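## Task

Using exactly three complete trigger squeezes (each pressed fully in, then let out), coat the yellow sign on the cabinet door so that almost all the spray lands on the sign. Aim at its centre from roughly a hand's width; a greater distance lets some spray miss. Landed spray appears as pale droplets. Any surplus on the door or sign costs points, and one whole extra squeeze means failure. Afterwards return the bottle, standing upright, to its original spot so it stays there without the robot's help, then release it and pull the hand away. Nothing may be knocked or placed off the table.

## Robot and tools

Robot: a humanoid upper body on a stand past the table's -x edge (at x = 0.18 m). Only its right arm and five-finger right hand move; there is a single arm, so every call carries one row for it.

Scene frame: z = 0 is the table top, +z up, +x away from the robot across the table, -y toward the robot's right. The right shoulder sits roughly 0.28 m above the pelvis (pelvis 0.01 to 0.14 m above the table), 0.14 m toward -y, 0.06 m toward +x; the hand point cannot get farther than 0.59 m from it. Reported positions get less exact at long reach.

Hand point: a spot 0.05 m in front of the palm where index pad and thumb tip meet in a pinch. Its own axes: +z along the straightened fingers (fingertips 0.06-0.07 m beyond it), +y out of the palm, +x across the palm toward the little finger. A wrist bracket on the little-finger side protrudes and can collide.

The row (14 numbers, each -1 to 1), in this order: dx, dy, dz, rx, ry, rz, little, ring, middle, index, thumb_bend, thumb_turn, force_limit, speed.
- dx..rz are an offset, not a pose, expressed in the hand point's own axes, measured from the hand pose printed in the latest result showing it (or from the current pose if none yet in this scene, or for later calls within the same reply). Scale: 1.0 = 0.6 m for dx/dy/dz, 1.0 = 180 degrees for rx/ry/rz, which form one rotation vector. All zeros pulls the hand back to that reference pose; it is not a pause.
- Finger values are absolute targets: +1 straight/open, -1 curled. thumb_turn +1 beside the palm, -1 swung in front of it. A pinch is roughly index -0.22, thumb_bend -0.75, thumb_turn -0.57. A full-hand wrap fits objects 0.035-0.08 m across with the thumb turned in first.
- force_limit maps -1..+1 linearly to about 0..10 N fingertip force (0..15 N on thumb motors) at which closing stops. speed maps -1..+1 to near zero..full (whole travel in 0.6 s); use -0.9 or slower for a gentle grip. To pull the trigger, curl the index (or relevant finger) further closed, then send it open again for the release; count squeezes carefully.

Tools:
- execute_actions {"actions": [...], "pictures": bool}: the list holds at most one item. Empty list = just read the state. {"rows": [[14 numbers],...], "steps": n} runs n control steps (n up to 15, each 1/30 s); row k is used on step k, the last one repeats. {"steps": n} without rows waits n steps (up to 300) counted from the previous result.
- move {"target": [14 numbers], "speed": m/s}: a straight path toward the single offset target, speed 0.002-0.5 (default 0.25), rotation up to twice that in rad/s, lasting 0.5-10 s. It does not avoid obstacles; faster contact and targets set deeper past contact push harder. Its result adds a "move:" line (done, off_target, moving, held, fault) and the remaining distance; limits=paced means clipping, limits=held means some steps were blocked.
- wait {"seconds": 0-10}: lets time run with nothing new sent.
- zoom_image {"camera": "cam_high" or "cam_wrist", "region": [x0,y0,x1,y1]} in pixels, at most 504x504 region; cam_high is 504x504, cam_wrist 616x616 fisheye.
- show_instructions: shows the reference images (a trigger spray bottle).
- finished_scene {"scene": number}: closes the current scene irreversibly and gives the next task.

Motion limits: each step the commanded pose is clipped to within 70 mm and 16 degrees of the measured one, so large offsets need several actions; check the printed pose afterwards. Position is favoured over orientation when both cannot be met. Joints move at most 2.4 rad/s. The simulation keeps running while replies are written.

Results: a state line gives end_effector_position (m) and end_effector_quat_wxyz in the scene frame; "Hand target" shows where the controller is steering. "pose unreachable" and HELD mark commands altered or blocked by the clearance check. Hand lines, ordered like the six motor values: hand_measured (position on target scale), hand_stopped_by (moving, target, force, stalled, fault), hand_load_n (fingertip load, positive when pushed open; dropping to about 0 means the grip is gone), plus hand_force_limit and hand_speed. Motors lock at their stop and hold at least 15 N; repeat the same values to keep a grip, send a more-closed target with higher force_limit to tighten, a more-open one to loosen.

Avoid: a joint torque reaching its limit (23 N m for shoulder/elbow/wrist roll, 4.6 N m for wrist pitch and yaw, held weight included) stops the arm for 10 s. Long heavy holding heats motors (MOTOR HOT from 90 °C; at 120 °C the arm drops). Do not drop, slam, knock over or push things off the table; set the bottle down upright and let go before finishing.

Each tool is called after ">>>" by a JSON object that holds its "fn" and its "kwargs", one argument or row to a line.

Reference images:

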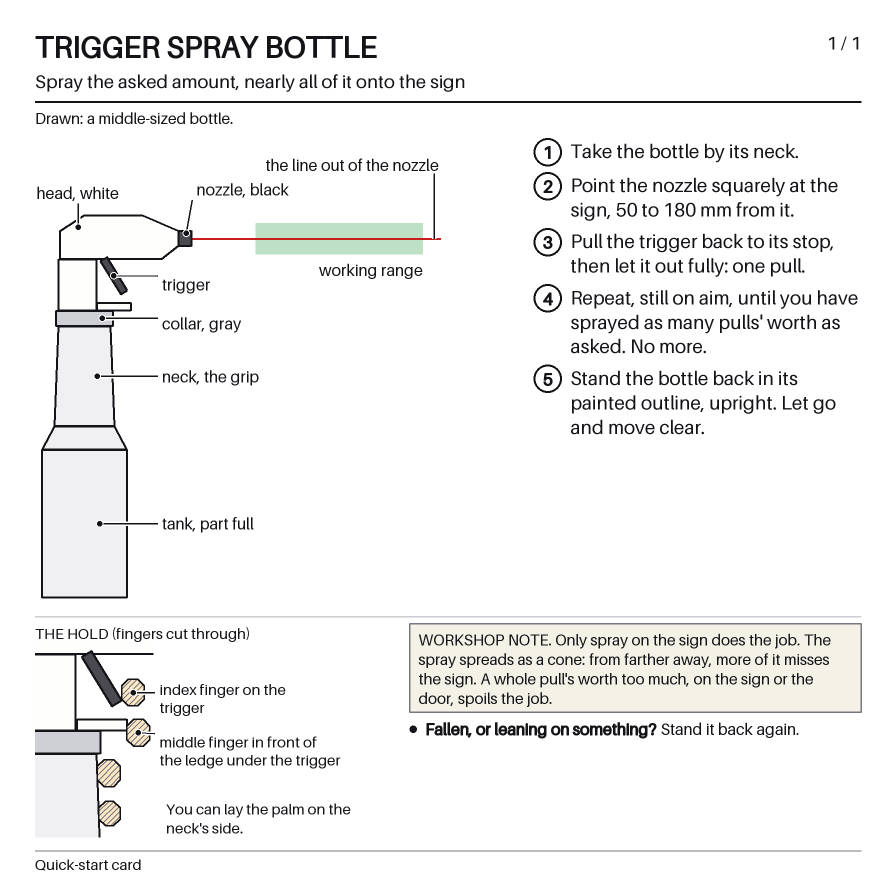

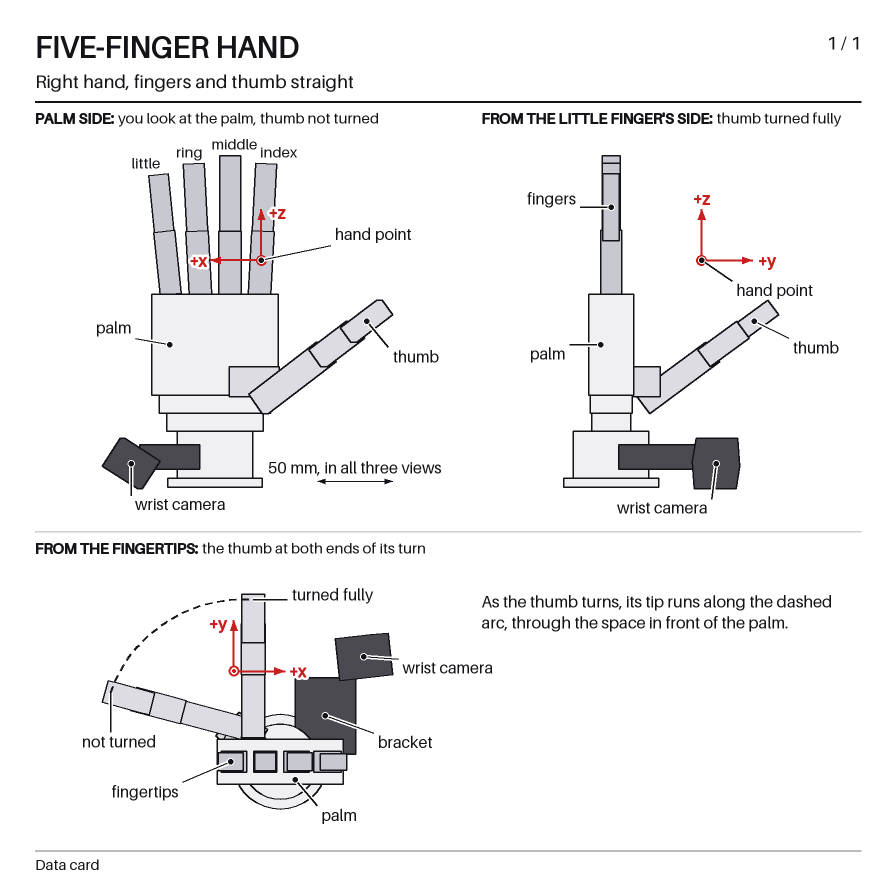

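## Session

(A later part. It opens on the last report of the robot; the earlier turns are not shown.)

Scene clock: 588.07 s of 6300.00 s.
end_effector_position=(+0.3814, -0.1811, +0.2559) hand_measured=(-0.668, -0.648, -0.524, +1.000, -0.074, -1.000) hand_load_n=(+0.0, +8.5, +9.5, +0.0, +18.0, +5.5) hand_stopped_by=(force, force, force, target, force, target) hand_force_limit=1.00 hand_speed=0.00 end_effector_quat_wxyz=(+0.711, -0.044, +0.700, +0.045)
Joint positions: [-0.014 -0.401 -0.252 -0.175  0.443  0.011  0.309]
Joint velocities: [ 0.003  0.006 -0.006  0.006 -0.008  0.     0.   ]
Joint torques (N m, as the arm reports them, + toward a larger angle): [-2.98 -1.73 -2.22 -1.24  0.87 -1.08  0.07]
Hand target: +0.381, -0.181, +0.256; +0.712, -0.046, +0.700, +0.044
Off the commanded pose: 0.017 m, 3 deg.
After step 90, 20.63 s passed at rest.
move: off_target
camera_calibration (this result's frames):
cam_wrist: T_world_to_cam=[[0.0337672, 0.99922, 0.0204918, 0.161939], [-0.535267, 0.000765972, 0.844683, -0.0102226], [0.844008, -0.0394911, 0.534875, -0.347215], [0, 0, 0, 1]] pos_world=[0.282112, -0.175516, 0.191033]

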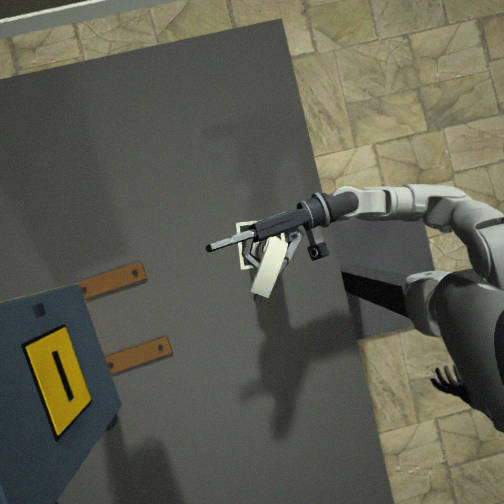

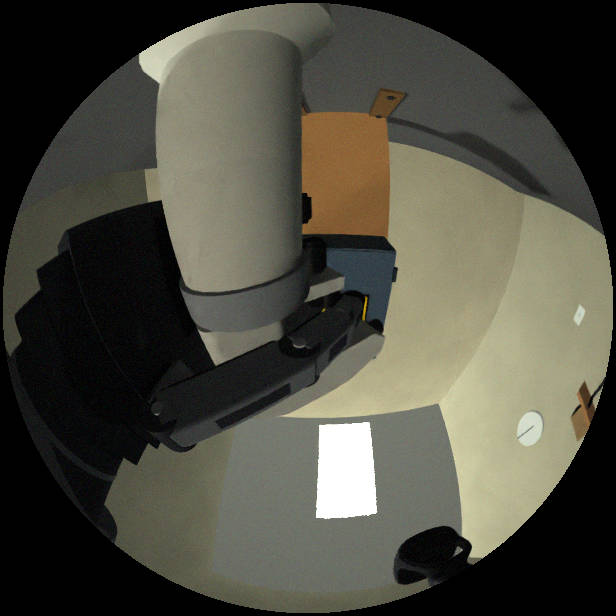

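The base is right over the centre of its painted outline. I'll lower it slowly until it touches the table.

>>> {"fn": "move", "kwargs": {
  "target": [0.017, 0, 0, 0, 0, 0, -0.98, -0.98, -0.98, 1, -0.98, -1, 1.0, 0.0],
  "speed": 0.02
}}

Scene clock: 601.03 s of 6300.00 s.
end_effector_position=(+0.3815, -0.1823, +0.2461) hand_measured=(-0.668, -0.648, -0.524, +1.000, -0.074, -1.000) hand_load_n=(+0.0, +8.5, +9.5, +0.0, +18.0, +5.5) hand_stopped_by=(force, force, force, target, force, target) hand_force_limit=1.00 hand_speed=0.00 end_effector_quat_wxyz=(+0.711, -0.043, +0.701, +0.044)
Joint positions: [-0.02  -0.39  -0.237 -0.109  0.431 -0.05   0.322]
Joint velocities: [ 0.009 -0.002  0.009 -0.005 -0.009 -0.01   0.   ]
Joint torques (N m, as the arm reports them, + toward a larger angle): [-3.15 -1.52 -1.97 -1.25  0.74 -1.09  0.05]
Hand target: +0.382, -0.181, +0.246; +0.711, -0.045, +0.700, +0.045
Off the commanded pose: 0.001 m, 0 deg.
After step 90, 9.20 s passed at rest.
move: done
camera_calibration (this result's frames):
cam_wrist: T_world_to_cam=[[0.036806, 0.999069, 0.0225236, 0.161606], [-0.534649, 0.000644774, 0.845074, -0.00222801], [0.844272, -0.0431461, 0.534175, -0.342743], [0, 0, 0, 1]] pos_world=[0.282229, -0.176242, 0.181328]

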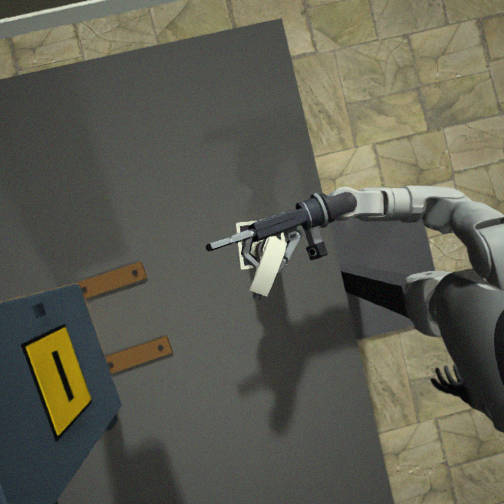

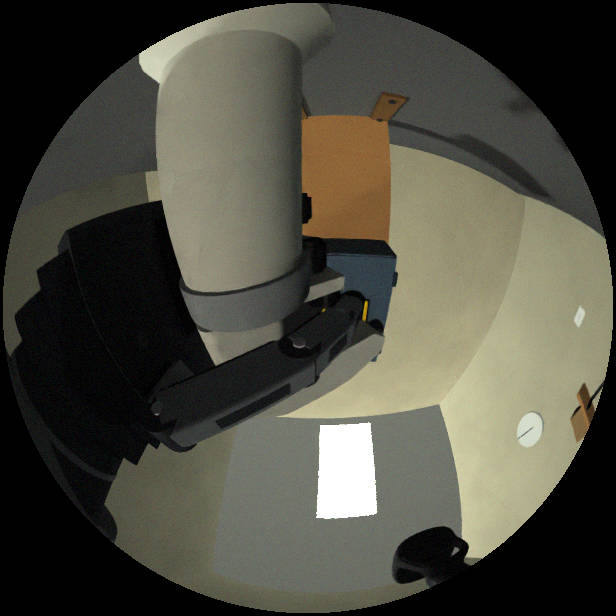

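>>> {"fn": "move", "kwargs": {
  "target": [0.005, 0, 0, 0, 0, 0, -0.98, -0.98, -0.98, 1, -0.98, -1, 1.0, 0.0],
  "speed": 0.01
}}

Scene clock: 606.40 s of 6300.00 s.
end_effector_position=(+0.3815, -0.1836, +0.2443) hand_measured=(-0.668, -0.648, -0.524, +1.000, -0.074, -1.000) hand_load_n=(+0.0, +8.5, +9.5, +0.0, +18.0, +6.0) hand_stopped_by=(force, force, force, target, force, target) hand_force_limit=1.00 hand_speed=0.00 end_effector_quat_wxyz=(+0.712, -0.042, +0.700, +0.043)
Joint positions: [-0.021 -0.39  -0.234 -0.091  0.431 -0.069  0.323]
Joint velocities: [ 0.002 -0.002  0.006  0.021 -0.005 -0.003  0.   ]
Joint torques (N m, as the arm reports them, + toward a larger angle): [-2.85 -1.45 -1.77 -1.04  0.8  -0.99  0.07]
Hand target: +0.382, -0.182, +0.243; +0.711, -0.043, +0.701, +0.044
Off the commanded pose: 0.002 m, 0 deg.
After step 90, 1.67 s passed at rest.
move: done
camera_calibration (this result's frames):
cam_wrist: T_world_to_cam=[[0.0401739, 0.998939, 0.02251, 0.161657], [-0.536458, 0.00255757, 0.843923, 0.000607614], [0.84297, -0.0459794, 0.535991, -0.342289], [0, 0, 0, 1]] pos_world=[0.282371, -0.177225, 0.179313]

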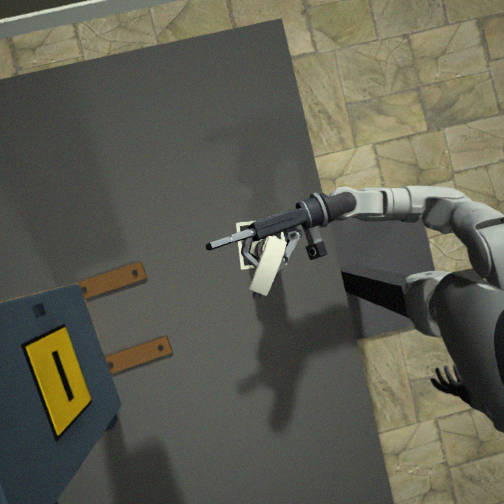

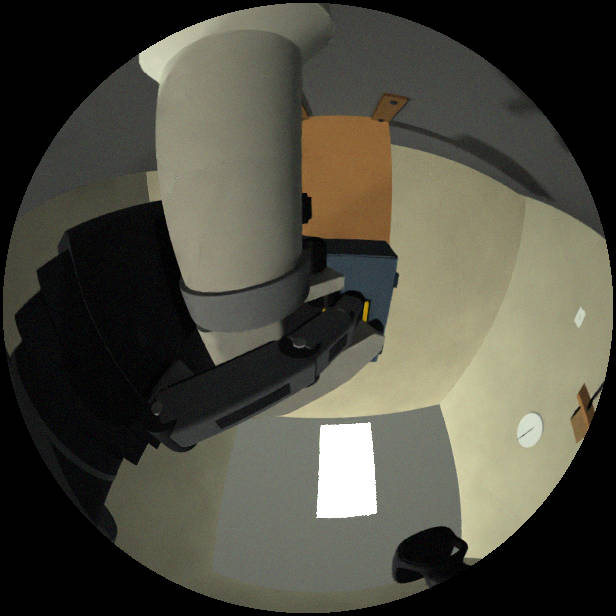

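The hand stopped about 1 mm short of its target and the shoulder load eased, so the base is on the table. Releasing the grip now.

>>> {"fn": "execute_actions", "kwargs": {
  "actions": [
    {"rows": [[0, 0, 0, 0, 0, 0, 1, 1, 1, 1, 1, -1, 0.0, 0.0]], "steps": 15}
  ],
  "pictures": false
}}

>>> {"fn": "wait", "kwargs": {
  "seconds": 1.0
}}

Scene clock: 612.80 s of 6300.00 s.
end_effector_position=(+0.3813, -0.1839, +0.2425) hand_measured=(-0.008, +0.010, +0.134, +1.000, +0.332, -1.000) hand_load_n=(+0.0, +0.0, +0.0, +0.0, +0.0, +0.0) hand_stopped_by=(moving, moving, moving, target, moving, target) hand_force_limit=0.00 hand_speed=0.00 end_effector_quat_wxyz=(+0.710, -0.041, +0.702, +0.043)
Joint positions: [-0.019 -0.39  -0.234 -0.089  0.431 -0.066  0.323]
Joint velocities: [-0.002  0.     0.002  0.     0.009  0.     0.   ]
Joint torques (N m, as the arm reports them, + toward a larger angle): [-2.22 -1.52 -1.98 -0.87  0.73 -0.79 -0.01]
Hand target: +0.382, -0.184, +0.244; +0.712, -0.042, +0.700, +0.043
Off the commanded pose: 0.002 m, 0 deg.
Steps of this call (steps 1 to 90: nothing new was sent; then 2.90 s passed at rest; steps 91 to 105: all 15 steps of this action). Readings (end_effector_position | what the end effector reports):
91: (+0.3815, -0.1835, +0.2443) | hand_measured=(-0.668, -0.648, -0.524, +1.000, -0.074, -1.000) hand_load_n=(+0.0, +8.5, +9.5, +0.0, +18.0, +6.0) hand_stopped_by=(moving, moving, moving, target, moving, target) hand_force_limit=0.00 hand_speed=0.00
92: (+0.3815, -0.1835, +0.2443) | hand_measured=(-0.668, -0.648, -0.524, +1.000, -0.074, -1.000) hand_load_n=(+0.0, +8.5, +9.5, +0.0, +18.0, +6.0) hand_stopped_by=(moving, moving, moving, target, moving, target) hand_force_limit=0.00 hand_speed=0.00
94: (+0.3814, -0.1837, +0.2433) | hand_measured=(-0.618, -0.600, -0.478, +1.000, -0.046, -1.000) hand_load_n=(+0.0, -1.5, -7.0, +0.0, +11.0, +3.5) hand_stopped_by=(moving, moving, moving, target, moving, target) hand_force_limit=0.00 hand_speed=0.00
98: (+0.3813, -0.1840, +0.2424) | hand_measured=(-0.396, -0.378, -0.254, +1.000, +0.088, -1.000) hand_load_n=(+0.0, +0.0, +0.0, +0.0, +0.0, +0.0) hand_stopped_by=(moving, moving, moving, target, moving, target) hand_force_limit=0.00 hand_speed=0.00
105: the state above

Scene clock: 613.80 s of 6300.00 s.
end_effector_position=(+0.3813, -0.1839, +0.2427) hand_measured=(+1.000, +1.000, +1.000, +1.000, +1.000, -1.000) hand_load_n=(+0.0, +0.0, +0.0, +0.0, +0.0, +0.0) hand_stopped_by=(target, target, target, target, target, target) hand_force_limit=0.00 hand_speed=0.00 end_effector_quat_wxyz=(+0.710, -0.041, +0.702, +0.043)
Joint positions: [-0.019 -0.39  -0.234 -0.09   0.431 -0.066  0.323]
Joint velocities: [ 0.     0.005 -0.011 -0.006  0.008  0.     0.   ]
Joint torques (N m, as the arm reports them, + toward a larger angle): [-2.27 -1.51 -1.97 -0.93  0.8  -0.81 -0.01]
Hand target: +0.382, -0.184, +0.244; +0.712, -0.042, +0.700, +0.043
Off the commanded pose: 0.002 m, 0 deg.
Steps of this call (steps 1 to 30: nothing new was sent). Readings (end_effector_position | what the end effector reports):
1: (+0.3813, -0.1839, +0.2425) | hand_measured=(+0.050, +0.066, +0.192, +1.000, +0.368, -1.000) hand_load_n=(+0.0, +0.0, +0.0, +0.0, +0.0, +0.0) hand_stopped_by=(moving, moving, moving, target, moving, target) hand_force_limit=0.00 hand_speed=0.00
2: (+0.3813, -0.1839, +0.2426) | hand_measured=(+0.104, +0.122, +0.246, +1.000, +0.404, -1.000) hand_load_n=(+0.0, +0.0, +0.0, +0.0, +0.0, +0.0) hand_stopped_by=(moving, moving, moving, target, moving, target) hand_force_limit=0.00 hand_speed=0.00
4: (+0.3813, -0.1839, +0.2426) | hand_measured=(+0.216, +0.234, +0.358, +1.000, +0.474, -1.000) hand_load_n=(+0.0, +0.0, +0.0, +0.0, +0.0, +0.0) hand_stopped_by=(moving, moving, moving, target, moving, target) hand_force_limit=0.00 hand_speed=0.00
8: (+0.3813, -0.1839, +0.2426) | hand_measured=(+0.438, +0.454, +0.580, +1.000, +0.614, -1.000) hand_load_n=(+0.0, +0.0, +0.0, +0.0, +0.0, +0.0) hand_stopped_by=(moving, moving, moving, target, moving, target) hand_force_limit=0.00 hand_speed=0.00
30: the state above
camera_calibration (this result's frames):
cam_wrist: T_world_to_cam=[[0.0408784, 0.998902, 0.0228793, 0.161583], [-0.531774, 0.00236455, 0.846883, -0.000650784], [0.845899, -0.0467858, 0.531287, -0.341395], [0, 0, 0, 1]] pos_world=[0.281834, -0.177377, 0.178233]

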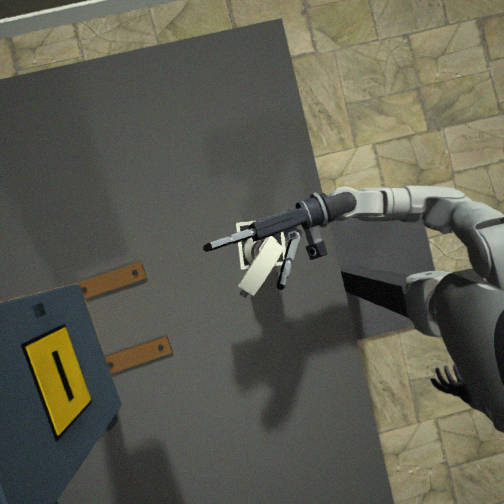

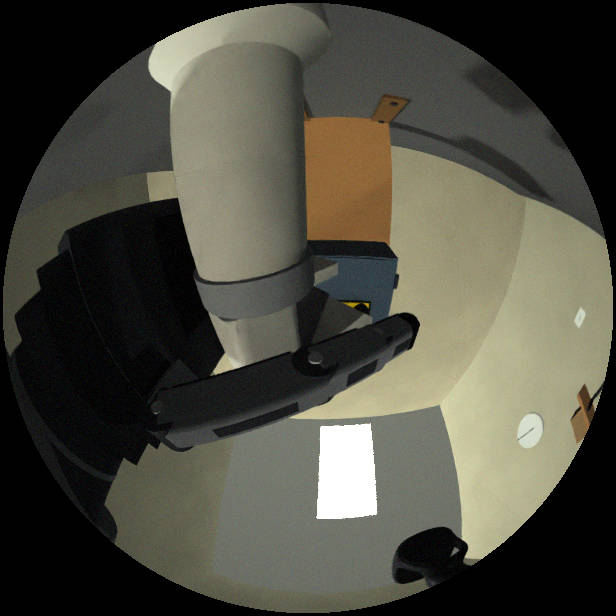

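The bottle is standing on its own. I'll check how it's oriented before planning the new grasp.

>>> {"fn": "zoom_image", "kwargs": {
  "camera": "cam_high",
  "region": [190, 170, 350, 330]
}}

Region (190, 170, 350, 330) of cam_high's 504x504 image, scaled by 3.150, with more detail than that image has.

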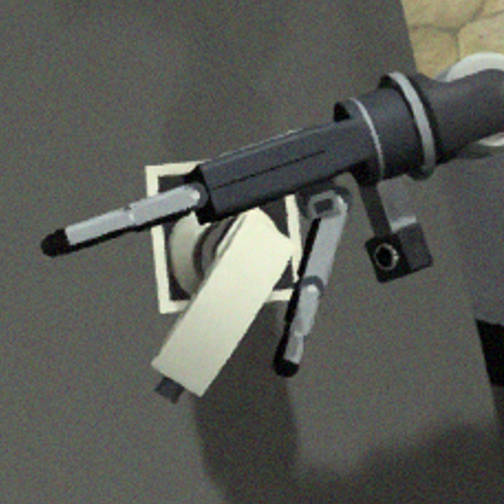

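The bottle is upright inside its outline, but the nozzle now points about 45° to the robot's left. The new grasp has to line up with that, so the hand must come in at that angle. First I'll back the open hand straight off the neck.

>>> {"fn": "move", "kwargs": {
  "target": [0, 0, -0.18, 0, 0, 0, 1, 1, 1, 1, 1, -1, 0, 0],
  "speed": 0.1
}}

Scene clock: 656.73 s of 6300.00 s.
end_effector_position=(+0.2745, -0.1915, +0.2369) hand_measured=(+1.000, +1.000, +1.000, +1.000, +1.000, -1.000) hand_load_n=(+0.0, +0.0, +0.0, +0.0, +0.0, +0.0) hand_stopped_by=(target, target, target, target, target, target) hand_force_limit=0.00 hand_speed=0.00 end_effector_quat_wxyz=(+0.708, -0.037, +0.704, +0.054)
Joint positions: [ 0.454 -0.3   -0.315 -0.255  0.536 -0.314  0.521]
Joint velocities: [-0.006 -0.028  0.015  0.002 -0.005 -0.003  0.   ]
Joint torques (N m, as the arm reports them, + toward a larger angle): [ 0.68 -1.15 -2.09 -0.68  0.86 -0.73  0.1 ]
Hand target: +0.274, -0.192, +0.239; +0.710, -0.036, +0.701, +0.055
Off the commanded pose: 0.007 m, 1 deg.
After step 90, 38.53 s passed at rest.
move: off_target
camera_calibration (this result's frames):
cam_wrist: T_world_to_cam=[[0.0314214, 0.998537, 0.044002, 0.171197], [-0.525928, -0.0209189, 0.850272, -0.0594211], [0.849949, -0.0498586, 0.524501, -0.248388], [0, 0, 0, 1]] pos_world=[0.174486, -0.184574, 0.173271]

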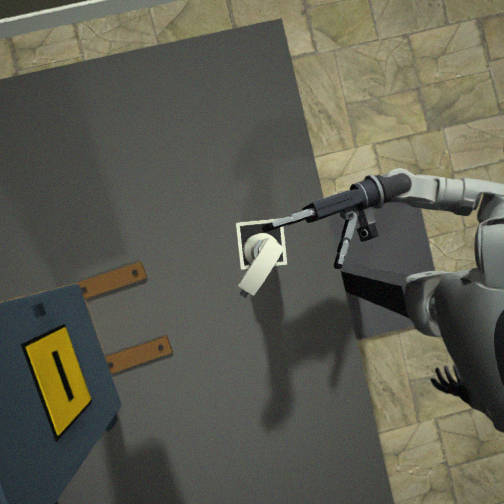

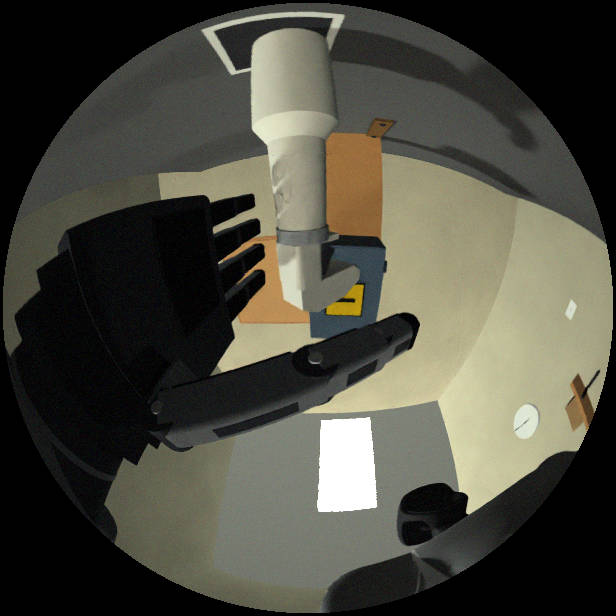

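With the hand backed off, I can get a better side-on view of the head and trigger from the wrist camera.

>>> {"fn": "zoom_image", "kwargs": {
  "camera": "cam_wrist",
  "region": [220, 180, 420, 340]
}}

Region (220, 180, 420, 340) of cam_wrist's 616x616 image, scaled by 2.520, with more detail than that image has; it fills the top 403 rows of this view, and the rest is white.

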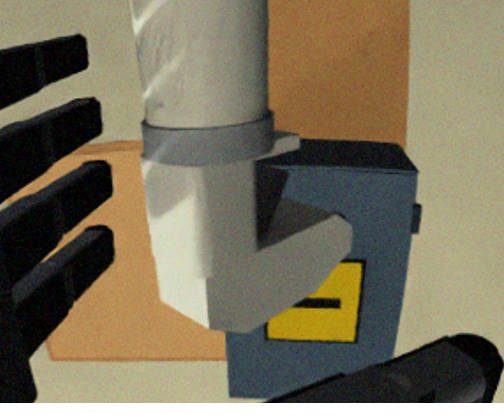

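From this view, the head's underside is at about z=0.252 m and the ledge below the trigger at about z=0.214 m. At the first grasp my index was centred at about 0.244 m, so it overlapped the head, which confirms the cause. The trigger gap runs from 0.216 to 0.252 m. I'll grasp with the hand point at about 0.233 m, which puts the index in that gap and the middle finger on the ledge.

Now I'll move to a pre-grasp pose behind the bottle, lined up with the nozzle's current direction.

>>> {"fn": "move", "kwargs": {
  "target": [0.0056, -0.1043, -0.0139, -0.2089, 0, 0, 1, 1, 1, 1, 1, -1, 0, 0],
  "speed": 0.12
}}

Scene clock: 724.07 s of 6300.00 s.
end_effector_position=(+0.2700, -0.2642, +0.2358) hand_measured=(+1.000, +1.000, +1.000, +1.000, +1.000, -1.000) hand_load_n=(+0.0, +0.0, +0.0, +0.0, +0.0, +0.0) hand_stopped_by=(target, target, target, target, target, target) hand_force_limit=0.00 hand_speed=0.00 end_effector_quat_wxyz=(+0.647, -0.239, +0.684, +0.236)
Joint positions: [-0.238 -0.901 -0.211  1.035  0.987 -0.474  1.607]
Joint velocities: [-0.017 -0.071  0.373  0.087  0.327 -0.111  0.   ]
Joint torques (N m, as the arm reports them, + toward a larger angle): [-2.11 -3.98 -1.87  0.36  1.24 -0.26  0.07]
Hand target: +0.270, -0.264, +0.236; +0.648, -0.240, +0.683, +0.236
Off the commanded pose: 0.011 m, 7 deg.
joint sent to its limit — the command would take joint 7 (wrist yaw) past its upper limit, so that joint was sent only as far as its limit.
After step 90, 61.33 s passed at rest.
move: off_target
camera_calibration (this result's frames):
cam_wrist: T_world_to_cam=[[-0.501011, 0.865081, 0.0249345, 0.356995], [-0.401192, -0.257686, 0.879001, -0.165357], [0.766833, 0.430386, 0.476167, -0.0868927], [0, 0, 0, 1]] pos_world=[0.179151, -0.314043, 0.177823]

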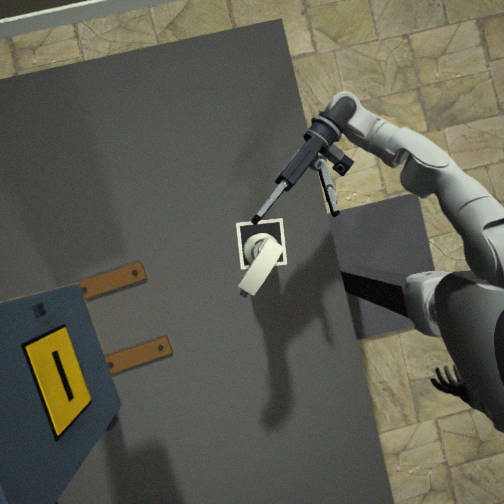

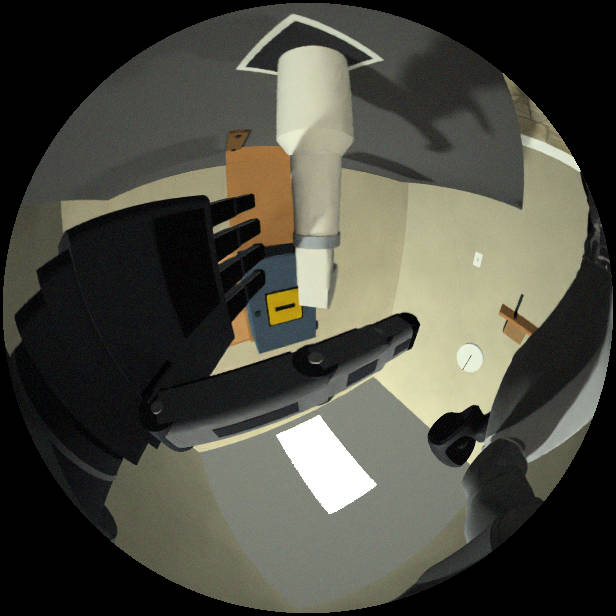

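The arm hit its wrist-yaw limit before reaching this angled pose, so grasping from this side would be cramped and hard to control. Instead I'll turn the bottle back to face forward:

1. Go back to the comfortable hand orientation.
2. Hold just the neck with three fingers and the thumb, index open.
3. Lift the bottle and turn it in the air.
4. Stand it back in its outline and repeat the head-on approach that worked before.

>>> {"fn": "move", "kwargs": {
  "target": [0.0034, 0.0884, 0.0822, 0.1794, -0.016, 0, 1, 1, 1, 1, 1, -1, 0, 0],
  "speed": 0.12
}}

Scene clock: 768.97 s of 6300.00 s.
end_effector_position=(+0.2761, -0.1828, +0.2283) hand_measured=(+1.000, +1.000, +1.000, +1.000, +1.000, -1.000) hand_load_n=(+0.0, +0.0, +0.0, +0.0, +0.0, +0.0) hand_stopped_by=(target, target, target, target, target, target) hand_force_limit=0.00 hand_speed=0.00 end_effector_quat_wxyz=(+0.706, -0.045, +0.704, +0.056)
Joint positions: [ 0.476 -0.521 -0.077 -0.168  0.603 -0.521  0.31 ]
Joint velocities: [-0.002 -0.003  0.     0.     0.009  0.    -0.009]
Joint torques (N m, as the arm reports them, + toward a larger angle): [ 1.   -1.27 -1.98 -0.55  0.46 -0.67 -0.13]
Hand target: +0.276, -0.182, +0.227; +0.705, -0.046, +0.706, +0.056
Off the commanded pose: 0.010 m, 2 deg.
After step 90, 39.23 s passed at rest.
move: off_target
camera_calibration (this result's frames):
cam_wrist: T_world_to_cam=[[0.0174599, 0.999248, 0.0346294, 0.168957], [-0.523931, -0.0203551, 0.851518, -0.0518103], [0.851582, -0.0330108, 0.523181, -0.241917], [0, 0, 0, 1]] pos_world=[0.175917, -0.17787, 0.164833]

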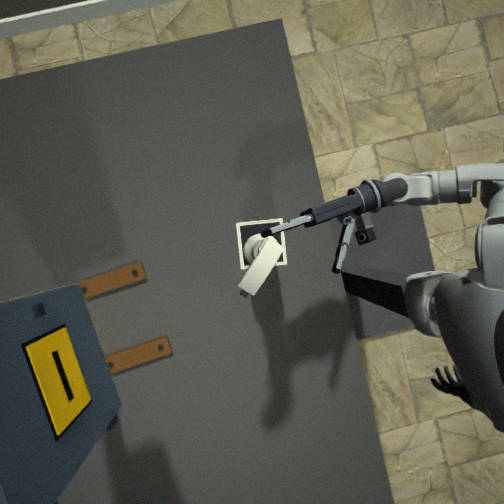

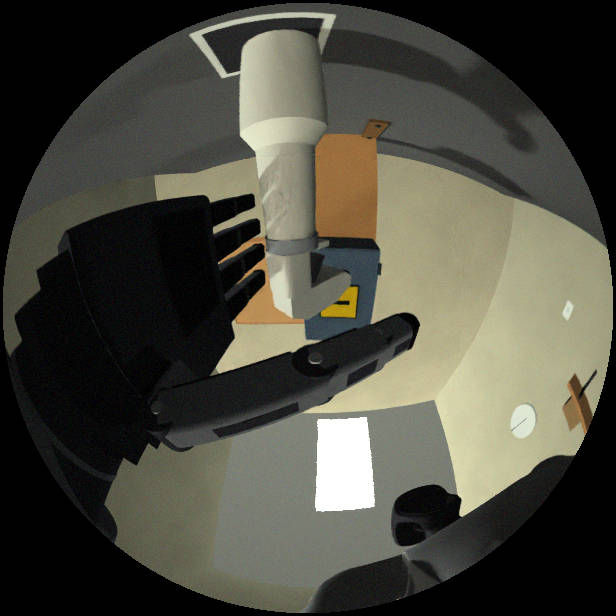

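The arm is back in a comfortable configuration, but it overshot sideways and the fingertips are very close to the neck. I'll measure the clearance before moving on.

>>> {"fn": "zoom_image", "kwargs": {
  "camera": "cam_wrist",
  "region": [200, 140, 400, 340]
}}

Region (200, 140, 400, 340) of cam_wrist's 616x616 image, scaled by 2.520, with more detail than that image has.

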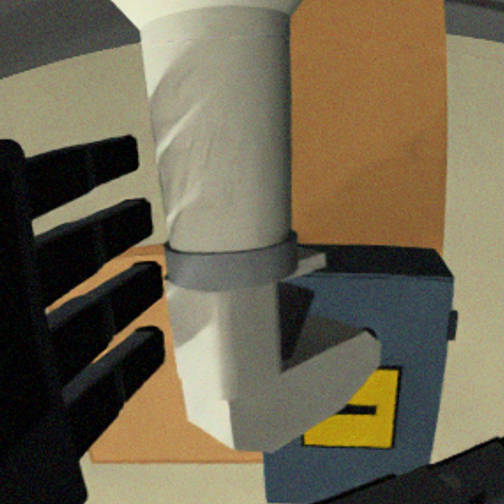

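The neck is about 8 mm too close to the palm plane, so the fingers would rub it on the way in. I'll shift the hand sideways and up a little, then go in.

>>> {"fn": "move", "kwargs": {
  "target": [-0.0067, -0.0133, 0.0, 0, 0, 0, 1, 1, 1, 1, 1, -1, 0, 0],
  "speed": 0.03
}}

Scene clock: 802.20 s of 6300.00 s.
end_effector_position=(+0.2774, -0.1896, +0.2331) hand_measured=(+1.000, +1.000, +1.000, +1.000, +1.000, -1.000) hand_load_n=(+0.0, +0.0, +0.0, +0.0, +0.0, +0.0) hand_stopped_by=(target, target, target, target, target, target) hand_force_limit=0.00 hand_speed=0.00 end_effector_quat_wxyz=(+0.708, -0.046, +0.703, +0.056)
Joint positions: [ 0.476 -0.548 -0.097 -0.166  0.639 -0.516  0.325]
Joint velocities: [ 0.005  0.    -0.005  0.     0.     0.     0.   ]
Joint torques (N m, as the arm reports them, + toward a larger angle): [ 0.92 -1.43 -2.43 -0.44  0.95 -0.66  0.09]
Hand target: +0.277, -0.191, +0.232; +0.706, -0.045, +0.705, +0.056
Off the commanded pose: 0.001 m, 0 deg.
After step 90, 29.53 s passed at rest.
move: done
camera_calibration (this result's frames):
cam_wrist: T_world_to_cam=[[0.0164254, 0.999293, 0.0338105, 0.176132], [-0.52789, -0.0200511, 0.849076, -0.0536161], [0.849154, -0.0317946, 0.527188, -0.245717], [0, 0, 0, 1]] pos_world=[0.177455, -0.184895, 0.169108]

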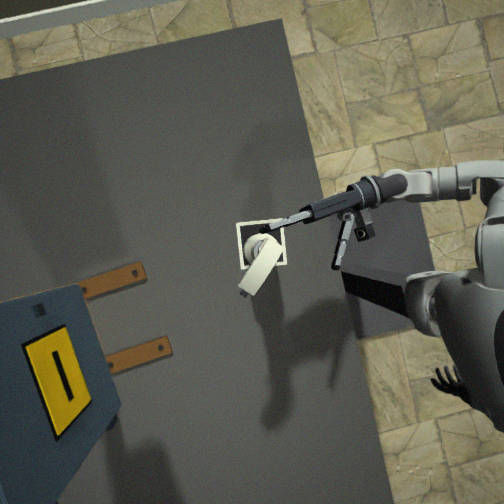

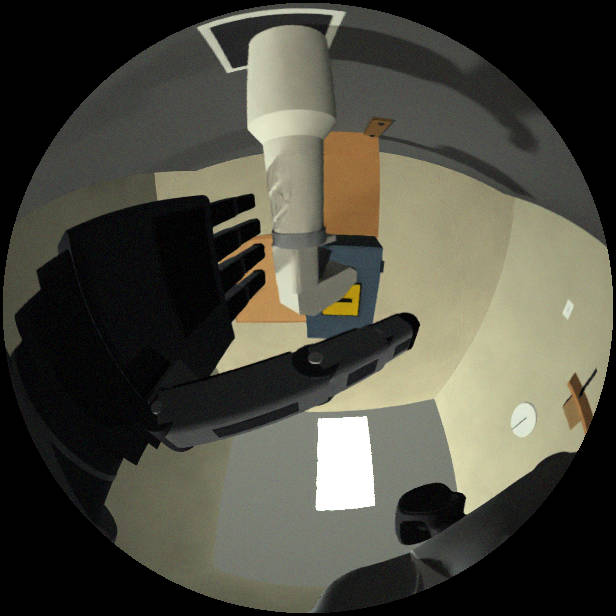

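The clearance is good now. I'll advance so the neck ends up between the palm and the thumb.

>>> {"fn": "move", "kwargs": {
  "target": [0, 0, 0.1833, 0, 0, 0, 1, 1, 1, 1, 1, -1, 0, 0],
  "speed": 0.07
}}

Scene clock: 808.17 s of 6300.00 s.
end_effector_position=(+0.3864, -0.1815, +0.2395) hand_measured=(+1.000, +1.000, +1.000, +1.000, +1.000, -1.000) hand_load_n=(+0.0, +0.0, +0.0, +0.0, +0.0, +0.0) hand_stopped_by=(target, target, target, target, target, target) hand_force_limit=0.00 hand_speed=0.00 end_effector_quat_wxyz=(+0.711, -0.049, +0.700, +0.044)
Joint positions: [-0.029 -0.593 -0.019  0.001  0.59  -0.227  0.167]
Joint velocities: [-0.005 -0.008 -0.015  0.009 -0.003  0.     0.   ]
Joint torques (N m, as the arm reports them, + toward a larger angle): [-2.31 -1.89 -2.21 -0.52  0.49 -0.7  -0.04]
Hand target: +0.386, -0.180, +0.237; +0.709, -0.051, +0.703, +0.043
Off the commanded pose: 0.009 m, 1 deg.
After step 90, 1.10 s passed at rest.
move: off_target
camera_calibration (this result's frames):
cam_wrist: T_world_to_cam=[[0.0288398, 0.99949, 0.0137048, 0.16609], [-0.535174, 0.00385935, 0.844733, 0.00680885], [0.844249, -0.0316964, 0.535013, -0.341365], [0, 0, 0, 1]] pos_world=[0.287051, -0.176852, 0.174607]

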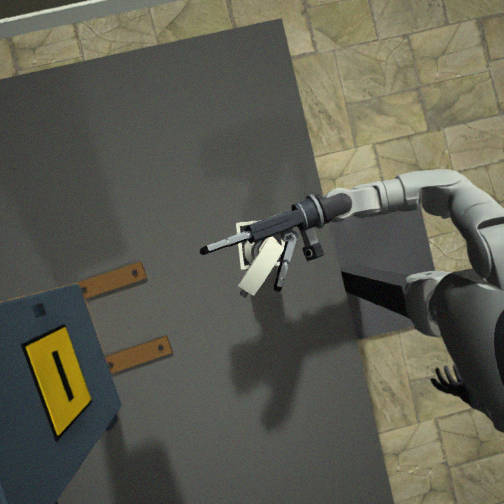

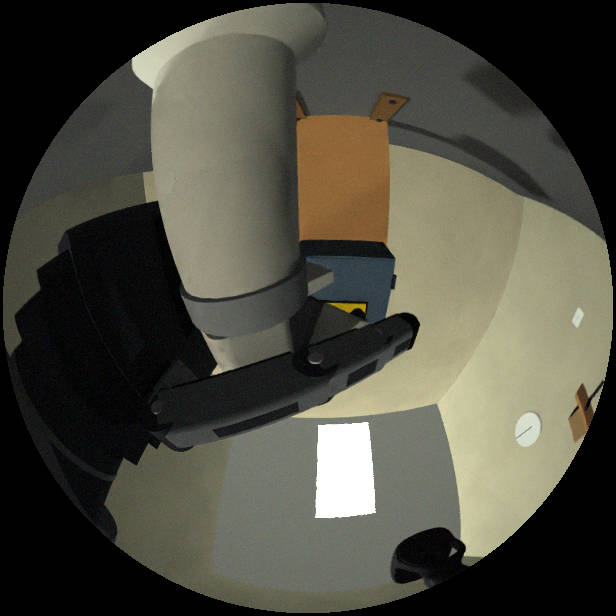

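The neck is inside the hand, but the approach drifted about 6 mm high. That is the same drift that caused the first failure. I'll correct the height before closing.

>>> {"fn": "move", "kwargs": {
  "target": [0.0115, 0, 0, 0, 0, 0, 1, 1, 1, 1, 1, -1, 0, 0],
  "speed": 0.02
}}

Scene clock: 817.87 s of 6300.00 s.
end_effector_position=(+0.3866, -0.1831, +0.2331) hand_measured=(+1.000, +1.000, +1.000, +1.000, +1.000, -1.000) hand_load_n=(+0.0, +0.0, +0.0, +0.0, +0.0, +0.0) hand_stopped_by=(target, target, target, target, target, target) hand_force_limit=0.00 hand_speed=0.00 end_effector_quat_wxyz=(+0.710, -0.046, +0.701, +0.043)
Joint positions: [-0.038 -0.581 -0.01   0.047  0.583 -0.262  0.179]
Joint velocities: [-0.011  0.005  0.003  0.     0.002 -0.009  0.   ]
Joint torques (N m, as the arm reports them, + toward a larger angle): [-2.51 -1.77 -2.2  -0.5   0.47 -0.8   0.08]
Hand target: +0.387, -0.182, +0.233; +0.711, -0.049, +0.700, +0.044
Off the commanded pose: 0.002 m, 0 deg.
After step 90, 6.00 s passed at rest.
move: done
camera_calibration (this result's frames):
cam_wrist: T_world_to_cam=[[0.0329492, 0.999331, 0.0158656, 0.165566], [-0.534182, 0.00419158, 0.845359, 0.0119301], [0.844727, -0.036329, 0.533963, -0.338946], [0, 0, 0, 1]] pos_world=[0.287234, -0.177819, 0.168273]

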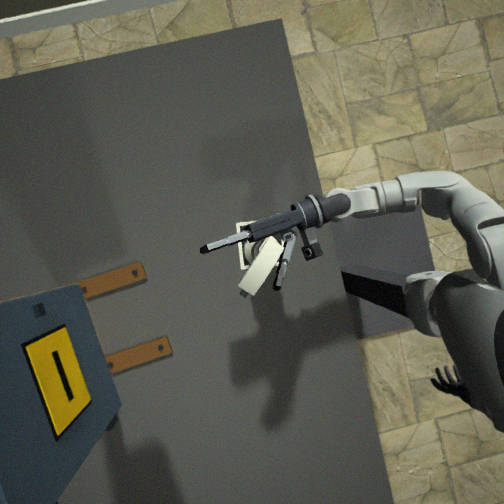

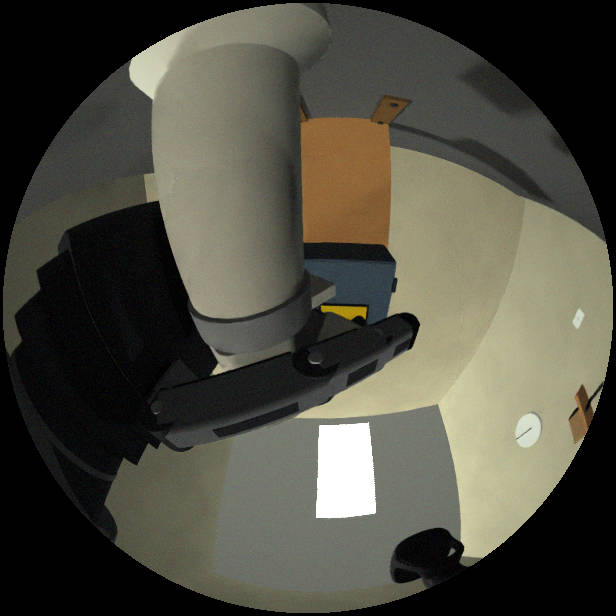

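The height is now 0.233 m. I'll close the little, ring and middle fingers and the thumb on the neck, and keep the index open so the trigger isn't touched.

>>> {"fn": "execute_actions", "kwargs": {
  "actions": [
    {"rows": [[0, 0, 0, 0, 0, 0, -1, -1, -1, 1, -1, -1, 0.8, -0.3]], "steps": 15}
  ],
  "pictures": false
}}

>>> {"fn": "wait", "kwargs": {
  "seconds": 2.5
}}

Scene clock: 821.93 s of 6300.00 s.
end_effector_position=(+0.3866, -0.1829, +0.2332) hand_measured=(+0.538, +0.538, +0.538, +1.000, +0.708, -1.000) hand_load_n=(+0.0, +0.0, +0.0, +0.0, +0.0, +0.0) hand_stopped_by=(moving, moving, moving, target, moving, target) hand_force_limit=0.80 hand_speed=-0.30 end_effector_quat_wxyz=(+0.711, -0.046, +0.701, +0.043)
Joint positions: [-0.038 -0.581 -0.009  0.047  0.583 -0.262  0.179]
Joint velocities: [-0.002 -0.003 -0.025 -0.002 -0.002  0.     0.   ]
Joint torques (N m, as the arm reports them, + toward a larger angle): [-2.22 -1.92 -2.4  -0.68  0.76 -0.74 -0.03]
Hand target: +0.387, -0.183, +0.233; +0.710, -0.046, +0.701, +0.043
Off the commanded pose: 0.000 m, 0 deg.
Steps of this call (steps 1 to 90: nothing new was sent; then 0.57 s passed at rest; steps 91 to 105: all 15 steps of this action). Readings (end_effector_position | what the end effector reports):
91: (+0.3866, -0.1829, +0.2332) | hand_measured=(+1.000, +1.000, +1.000, +1.000, +1.000, -1.000) hand_load_n=(+0.0, +0.0, +0.0, +0.0, +0.0, +0.0) hand_stopped_by=(moving, moving, moving, target, moving, target) hand_force_limit=0.80 hand_speed=-0.30
92: (+0.3866, -0.1829, +0.2332) | hand_measured=(+1.000, +1.000, +1.000, +1.000, +1.000, -1.000) hand_load_n=(+0.0, +0.0, +0.0, +0.0, +0.0, +0.0) hand_stopped_by=(moving, moving, moving, target, moving, target) hand_force_limit=0.80 hand_speed=-0.30
94: (+0.3866, -0.1829, +0.2332) | hand_measured=(+0.964, +0.964, +0.964, +1.000, +0.978, -1.000) hand_load_n=(+0.0, +0.0, +0.0, +0.0, +0.0, +0.0) hand_stopped_by=(moving, moving, moving, target, moving, target) hand_force_limit=0.80 hand_speed=-0.30
98: (+0.3866, -0.1829, +0.2332) | hand_measured=(+0.810, +0.810, +0.810, +1.000, +0.880, -1.000) hand_load_n=(+0.0, +0.0, +0.0, +0.0, +0.0, +0.0) hand_stopped_by=(moving, moving, moving, target, moving, target) hand_force_limit=0.80 hand_speed=-0.30
105: the state above

Scene clock: 824.43 s of 6300.00 s.
end_effector_position=(+0.3868, -0.1828, +0.2339) hand_measured=(-0.768, -0.690, -0.386, +1.000, -0.052, -1.000) hand_load_n=(+7.5, +8.5, +11.5, +0.0, +13.0, +9.5) hand_stopped_by=(force, force, force, target, force, target) hand_force_limit=0.80 hand_speed=-0.30 end_effector_quat_wxyz=(+0.712, -0.046, +0.700, +0.043)
Joint positions: [-0.039 -0.581 -0.01   0.047  0.583 -0.263  0.179]
Joint velocities: [-0.003 -0.002 -0.017 -0.003  0.006  0.     0.   ]
Joint torques (N m, as the arm reports them, + toward a larger angle): [-2.09 -1.86 -2.39 -0.61  0.74 -0.7  -0.03]
Hand target: +0.387, -0.183, +0.233; +0.710, -0.046, +0.701, +0.043
Off the commanded pose: 0.001 m, 0 deg.
Steps of this call (steps 1 to 75: nothing new was sent). Readings (end_effector_position | what the end effector reports):
1: (+0.3866, -0.1829, +0.2332) | hand_measured=(+0.498, +0.498, +0.498, +1.000, +0.684, -1.000) hand_load_n=(+0.0, +0.0, +0.0, +0.0, +0.0, +0.0) hand_stopped_by=(moving, moving, moving, target, moving, target) hand_force_limit=0.80 hand_speed=-0.30
2: (+0.3866, -0.1829, +0.2332) | hand_measured=(+0.460, +0.460, +0.460, +1.000, +0.658, -1.000) hand_load_n=(+0.0, +0.0, +0.0, +0.0, +0.0, +0.0) hand_stopped_by=(moving, moving, moving, target, moving, target) hand_force_limit=0.80 hand_speed=-0.30
4: (+0.3866, -0.1829, +0.2332) | hand_measured=(+0.382, +0.382, +0.382, +1.000, +0.610, -1.000) hand_load_n=(+0.0, +0.0, +0.0, +0.0, +0.0, +0.0) hand_stopped_by=(moving, moving, moving, target, moving, target) hand_force_limit=0.80 hand_speed=-0.30
8: (+0.3866, -0.1829, +0.2332) | hand_measured=(+0.226, +0.226, +0.226, +1.000, +0.512, -1.000) hand_load_n=(+0.0, +0.0, +0.0, +0.0, +0.0, +0.0) hand_stopped_by=(moving, moving, moving, target, moving, target) hand_force_limit=0.80 hand_speed=-0.30
75: the state above
camera_calibration (this result's frames):
cam_wrist: T_world_to_cam=[[0.0323791, 0.999344, 0.016208, 0.165457], [-0.536808, 0.00370914, 0.843697, 0.0126232], [0.843083, -0.0360187, 0.536576, -0.339435], [0, 0, 0, 1]] pos_world=[0.28759, -0.177621, 0.1688]

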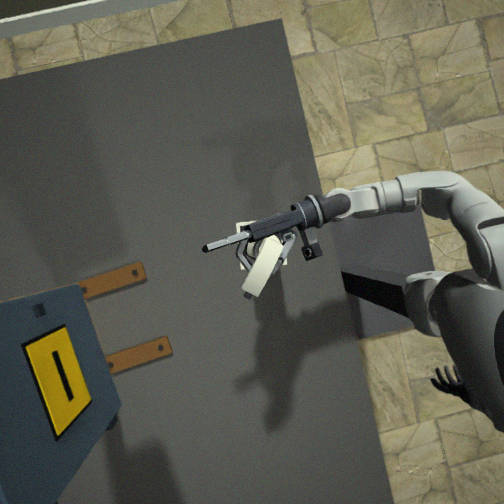

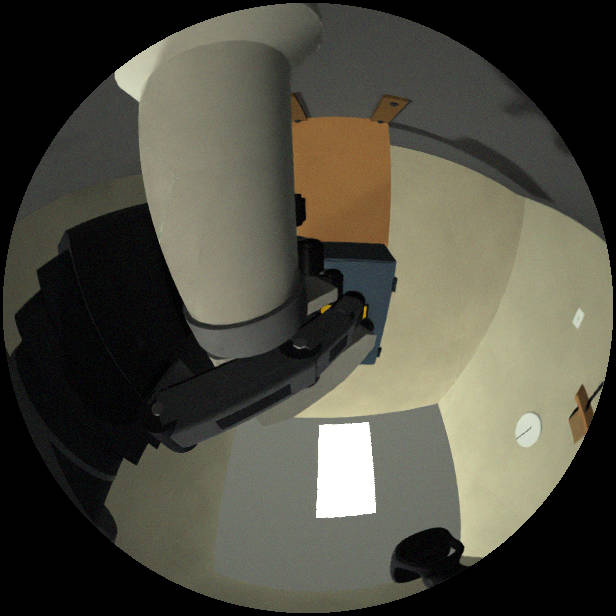

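The grip is solid with all three fingers loaded. I'll measure which way the nozzle points so I know how far to turn it.

>>> {"fn": "zoom_image", "kwargs": {
  "camera": "cam_high",
  "region": [190, 170, 350, 330]
}}

Region (190, 170, 350, 330) of cam_high's 504x504 image, scaled by 3.150, with more detail than that image has.

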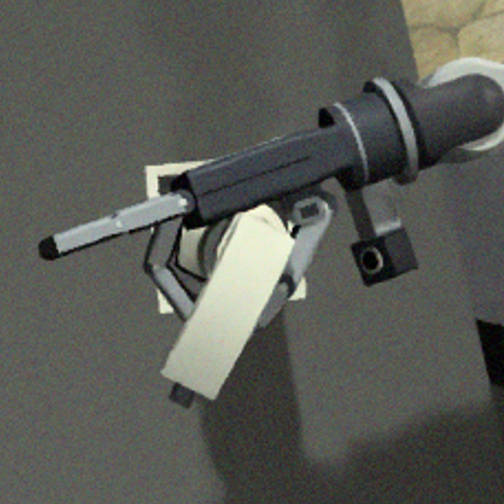

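The nozzle is about 47° off the hand's direction. I'll lift the bottle slightly and yaw the hand about 45° the other way, which is the direction the wrist has room. I'll keep the bottle over its outline while I do it.

>>> {"fn": "move", "kwargs": {
  "target": [-0.0412, -0.0428, 0.0134, 0.25, 0, 0, -1, -1, -1, 1, -1, -1, 0.8, -0.3],
  "speed": 0.08
}}

Scene clock: 854.90 s of 6300.00 s.
end_effector_position=(+0.3979, -0.2079, +0.2654) hand_measured=(-0.768, -0.690, -0.386, +1.000, -0.052, -1.000) hand_load_n=(+7.5, +8.5, +11.5, +0.0, +13.0, +9.5) hand_stopped_by=(force, force, force, target, force, target) hand_force_limit=0.80 hand_speed=-0.30 end_effector_quat_wxyz=(+0.681, +0.230, +0.657, -0.227)
Joint positions: [-0.104 -0.195  0.203 -0.376  0.14   0.156 -0.917]
Joint velocities: [ 0.021  0.     0.006  0.003 -0.006  0.    -0.008]
Joint torques (N m, as the arm reports them, + toward a larger angle): [-3.26 -0.42 -0.96 -1.25 -0.12 -0.8  -0.05]
Hand target: +0.398, -0.207, +0.265; +0.681, +0.229, +0.657, -0.228
Off the commanded pose: 0.007 m, 1 deg.
After step 90, 22.27 s passed at rest.
move: off_target
camera_calibration (this result's frames):
cam_wrist: T_world_to_cam=[[0.728818, 0.683616, 0.038639, -0.15902], [-0.396981, 0.375904, 0.837319, 0.0155841], [0.55788, -0.625592, 0.545348, -0.378053], [0, 0, 0, 1]] pos_world=[0.332991, -0.133656, 0.199266]

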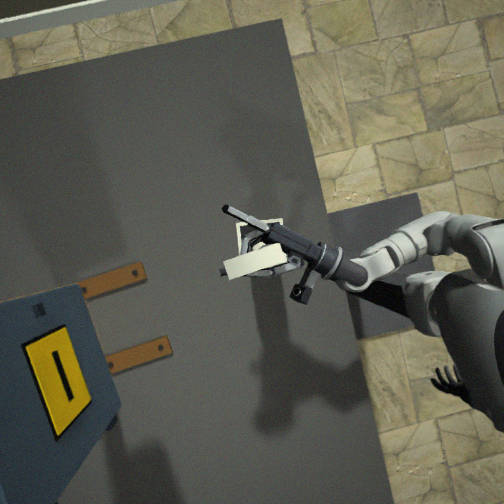

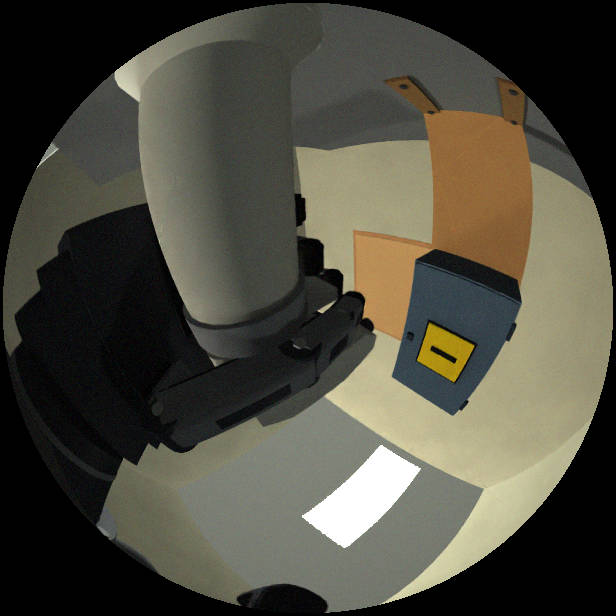

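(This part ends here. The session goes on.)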